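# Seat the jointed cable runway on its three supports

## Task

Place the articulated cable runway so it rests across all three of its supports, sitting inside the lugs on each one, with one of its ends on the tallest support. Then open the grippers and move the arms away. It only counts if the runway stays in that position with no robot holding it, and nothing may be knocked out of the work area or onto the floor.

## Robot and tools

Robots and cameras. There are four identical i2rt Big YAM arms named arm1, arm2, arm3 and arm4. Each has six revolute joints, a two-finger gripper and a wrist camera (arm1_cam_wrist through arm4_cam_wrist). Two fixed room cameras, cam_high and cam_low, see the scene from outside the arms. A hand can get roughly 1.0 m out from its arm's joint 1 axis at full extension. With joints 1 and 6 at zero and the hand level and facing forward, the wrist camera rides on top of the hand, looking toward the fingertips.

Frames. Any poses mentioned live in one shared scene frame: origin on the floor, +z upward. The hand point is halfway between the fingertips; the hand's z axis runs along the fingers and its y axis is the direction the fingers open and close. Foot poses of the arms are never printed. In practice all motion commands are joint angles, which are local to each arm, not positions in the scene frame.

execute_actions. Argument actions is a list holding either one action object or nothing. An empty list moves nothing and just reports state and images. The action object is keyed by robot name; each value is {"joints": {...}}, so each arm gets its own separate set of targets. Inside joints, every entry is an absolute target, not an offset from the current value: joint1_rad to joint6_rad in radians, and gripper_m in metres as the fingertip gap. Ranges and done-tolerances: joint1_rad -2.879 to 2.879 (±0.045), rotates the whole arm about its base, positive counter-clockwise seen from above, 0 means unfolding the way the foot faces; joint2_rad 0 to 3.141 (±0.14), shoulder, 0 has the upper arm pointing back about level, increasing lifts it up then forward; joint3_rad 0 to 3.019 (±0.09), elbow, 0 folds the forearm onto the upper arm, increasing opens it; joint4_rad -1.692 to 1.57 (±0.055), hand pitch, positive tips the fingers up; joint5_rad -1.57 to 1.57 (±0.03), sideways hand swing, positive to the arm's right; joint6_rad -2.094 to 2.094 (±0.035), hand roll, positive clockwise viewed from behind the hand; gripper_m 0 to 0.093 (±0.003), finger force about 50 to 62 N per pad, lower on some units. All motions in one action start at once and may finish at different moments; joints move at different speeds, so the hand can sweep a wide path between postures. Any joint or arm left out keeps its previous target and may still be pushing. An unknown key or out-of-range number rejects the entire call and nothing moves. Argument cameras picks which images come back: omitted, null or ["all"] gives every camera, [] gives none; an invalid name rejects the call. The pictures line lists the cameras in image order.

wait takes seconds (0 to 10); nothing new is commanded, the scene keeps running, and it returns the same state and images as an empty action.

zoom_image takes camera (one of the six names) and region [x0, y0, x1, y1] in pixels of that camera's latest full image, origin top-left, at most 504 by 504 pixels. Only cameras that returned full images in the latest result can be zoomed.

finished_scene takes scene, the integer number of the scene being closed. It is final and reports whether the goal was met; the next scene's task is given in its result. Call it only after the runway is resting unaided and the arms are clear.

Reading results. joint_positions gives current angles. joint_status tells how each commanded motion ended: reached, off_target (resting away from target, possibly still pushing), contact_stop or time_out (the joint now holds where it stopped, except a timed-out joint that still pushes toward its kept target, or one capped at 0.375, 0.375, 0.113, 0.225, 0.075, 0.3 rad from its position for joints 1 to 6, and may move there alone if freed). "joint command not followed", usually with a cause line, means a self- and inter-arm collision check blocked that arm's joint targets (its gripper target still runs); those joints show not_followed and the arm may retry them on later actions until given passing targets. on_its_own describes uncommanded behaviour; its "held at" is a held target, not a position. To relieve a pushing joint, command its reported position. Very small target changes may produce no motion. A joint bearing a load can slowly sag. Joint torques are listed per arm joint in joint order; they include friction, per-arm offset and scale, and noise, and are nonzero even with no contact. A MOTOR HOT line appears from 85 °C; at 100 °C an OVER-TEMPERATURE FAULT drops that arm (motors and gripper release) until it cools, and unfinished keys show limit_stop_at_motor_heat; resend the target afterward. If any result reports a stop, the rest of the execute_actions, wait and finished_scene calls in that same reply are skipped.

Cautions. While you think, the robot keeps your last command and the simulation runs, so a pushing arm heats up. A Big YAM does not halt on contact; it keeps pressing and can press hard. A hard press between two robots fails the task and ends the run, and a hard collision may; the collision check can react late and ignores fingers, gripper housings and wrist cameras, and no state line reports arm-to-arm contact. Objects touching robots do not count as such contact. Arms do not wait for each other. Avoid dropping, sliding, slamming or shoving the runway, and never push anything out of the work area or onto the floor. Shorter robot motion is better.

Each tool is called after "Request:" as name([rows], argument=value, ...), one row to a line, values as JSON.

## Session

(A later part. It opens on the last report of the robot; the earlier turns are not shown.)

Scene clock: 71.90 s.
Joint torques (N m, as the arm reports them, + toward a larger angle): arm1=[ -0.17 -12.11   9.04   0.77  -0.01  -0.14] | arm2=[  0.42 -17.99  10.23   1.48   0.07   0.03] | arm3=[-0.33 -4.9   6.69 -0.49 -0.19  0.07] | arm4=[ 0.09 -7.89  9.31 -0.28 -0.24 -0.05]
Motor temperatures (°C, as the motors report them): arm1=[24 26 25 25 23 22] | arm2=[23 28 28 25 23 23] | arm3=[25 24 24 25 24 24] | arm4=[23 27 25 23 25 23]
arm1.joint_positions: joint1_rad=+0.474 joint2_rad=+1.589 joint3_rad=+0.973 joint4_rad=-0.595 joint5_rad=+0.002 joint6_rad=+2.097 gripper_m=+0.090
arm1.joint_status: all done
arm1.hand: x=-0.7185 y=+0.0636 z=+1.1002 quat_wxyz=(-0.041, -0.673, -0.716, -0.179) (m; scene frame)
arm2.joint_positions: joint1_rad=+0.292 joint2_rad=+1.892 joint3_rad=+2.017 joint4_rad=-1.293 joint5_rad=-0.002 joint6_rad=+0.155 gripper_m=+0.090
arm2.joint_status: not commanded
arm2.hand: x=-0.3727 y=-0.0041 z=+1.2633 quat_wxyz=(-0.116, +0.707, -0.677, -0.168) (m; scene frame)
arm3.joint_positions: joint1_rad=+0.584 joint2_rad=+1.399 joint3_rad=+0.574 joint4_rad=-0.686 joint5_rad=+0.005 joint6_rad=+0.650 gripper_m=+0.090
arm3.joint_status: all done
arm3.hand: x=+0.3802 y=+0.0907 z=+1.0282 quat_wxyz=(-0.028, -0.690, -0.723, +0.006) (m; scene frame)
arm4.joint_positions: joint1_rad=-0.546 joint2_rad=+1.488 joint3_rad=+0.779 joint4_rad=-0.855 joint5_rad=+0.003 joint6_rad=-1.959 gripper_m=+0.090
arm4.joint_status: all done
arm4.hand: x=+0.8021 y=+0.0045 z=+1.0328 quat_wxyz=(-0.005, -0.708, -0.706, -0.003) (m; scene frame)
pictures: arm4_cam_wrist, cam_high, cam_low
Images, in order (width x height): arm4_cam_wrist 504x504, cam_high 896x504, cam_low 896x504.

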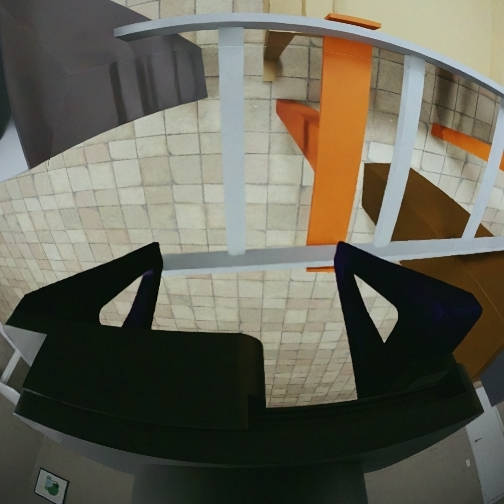

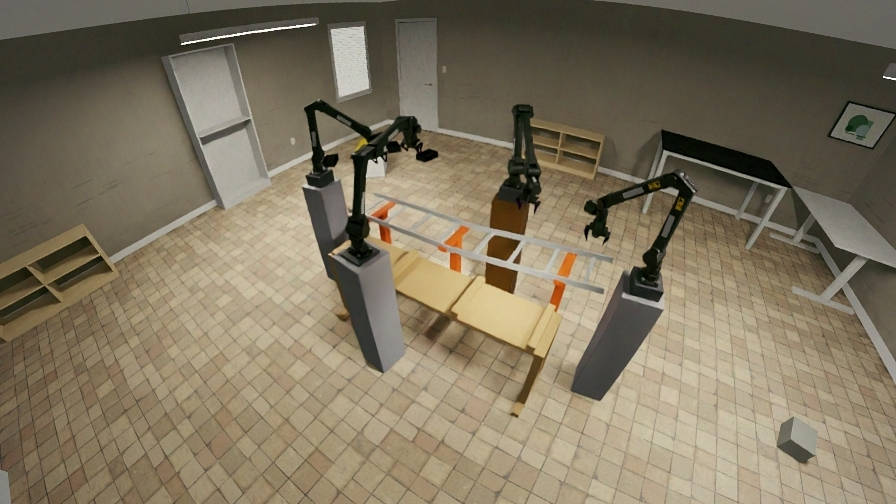

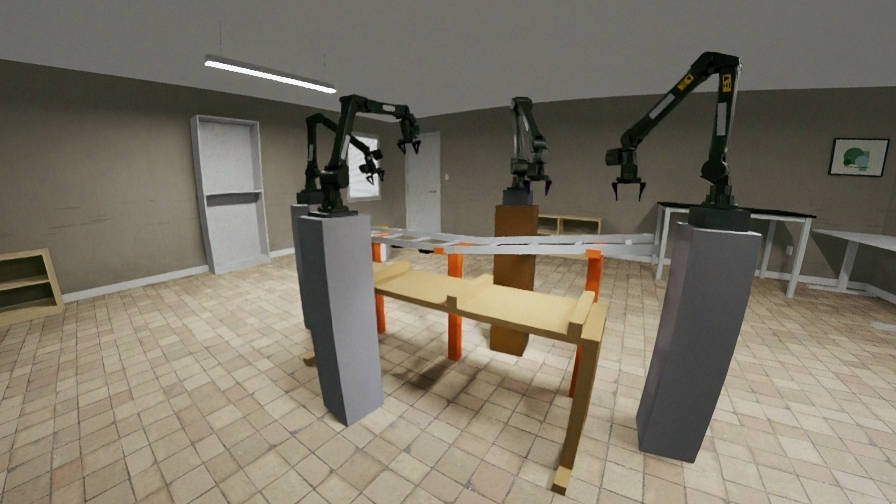

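Request:
execute_actions([
  {"arm2":{"joints":{"joint1_rad":-0.1,"joint2_rad":2.2}},"arm1":{"joints":{"joint2_rad":1.75,"joint4_rad":-0.75,"joint1_rad":0.55,"joint3_rad":1.0}}},
], cameras=["arm1_cam_wrist","arm2_cam_wrist"])

Scene clock: 73.87 s.
Joint torques (N m, as the arm reports them, + toward a larger angle): arm1=[ -1.14 -14.32   9.53   0.13   0.04  -0.11] | arm2=[ -0.71 -22.32  11.     1.07  -0.11   0.04] | arm3=[-0.34 -4.81  6.73 -0.47 -0.19  0.07] | arm4=[ 0.01 -7.65  9.28 -0.29 -0.25 -0.05]
Motor temperatures (°C, as the motors report them): arm1=[24 26 25 25 23 22] | arm2=[23 28 28 25 23 23] | arm3=[25 24 24 25 24 24] | arm4=[23 27 26 23 25 23]
arm1.joint_positions: joint1_rad=+0.554 joint2_rad=+1.755 joint3_rad=+0.973 joint4_rad=-0.744 joint5_rad=+0.001 joint6_rad=+2.097 gripper_m=+0.090
arm1.joint_status: all done
arm1.hand: x=-0.7844 y=+0.0624 z=+1.0180 quat_wxyz=(-0.004, -0.655, -0.755, -0.027) (m; scene frame)
arm2.joint_positions: joint1_rad=-0.094 joint2_rad=+2.194 joint3_rad=+2.000 joint4_rad=-1.296 joint5_rad=+0.002 joint6_rad=+0.155 gripper_m=+0.090
arm2.joint_status: all done
arm2.hand: x=-0.1093 y=+0.0097 z=+1.0522 quat_wxyz=(-0.031, +0.575, -0.817, -0.031) (m; scene frame)
arm3.joint_positions: joint1_rad=+0.584 joint2_rad=+1.399 joint3_rad=+0.574 joint4_rad=-0.686 joint5_rad=+0.005 joint6_rad=+0.650 gripper_m=+0.090
arm3.joint_status: not commanded
arm3.hand: x=+0.3802 y=+0.0907 z=+1.0282 quat_wxyz=(-0.028, -0.690, -0.723, +0.006) (m; scene frame)
arm4.joint_positions: joint1_rad=-0.546 joint2_rad=+1.488 joint3_rad=+0.779 joint4_rad=-0.855 joint5_rad=+0.003 joint6_rad=-1.959 gripper_m=+0.090
arm4.joint_status: not commanded
arm4.hand: x=+0.8021 y=+0.0045 z=+1.0328 quat_wxyz=(-0.005, -0.708, -0.706, -0.003) (m; scene frame)
pictures: arm1_cam_wrist, arm2_cam_wrist
Images, in order (width x height): arm1_cam_wrist 504x504, arm2_cam_wrist 504x504.

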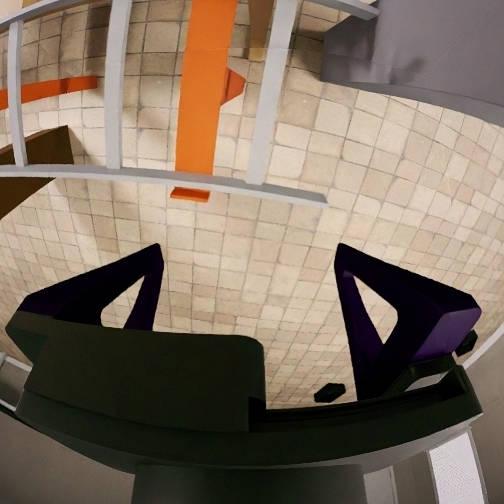

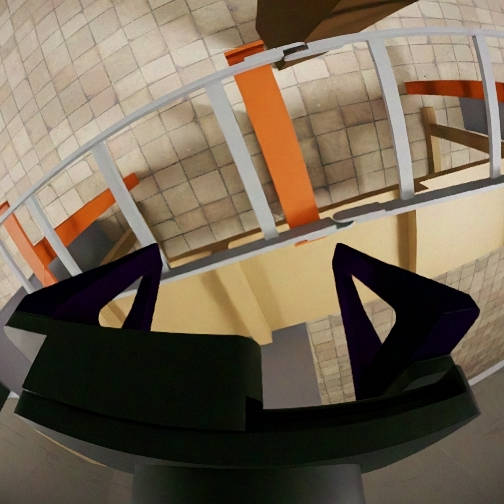

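Fine: lugs outside. Done.

Request:
finished_scene(scene=1)

The scene is finished: the task was done.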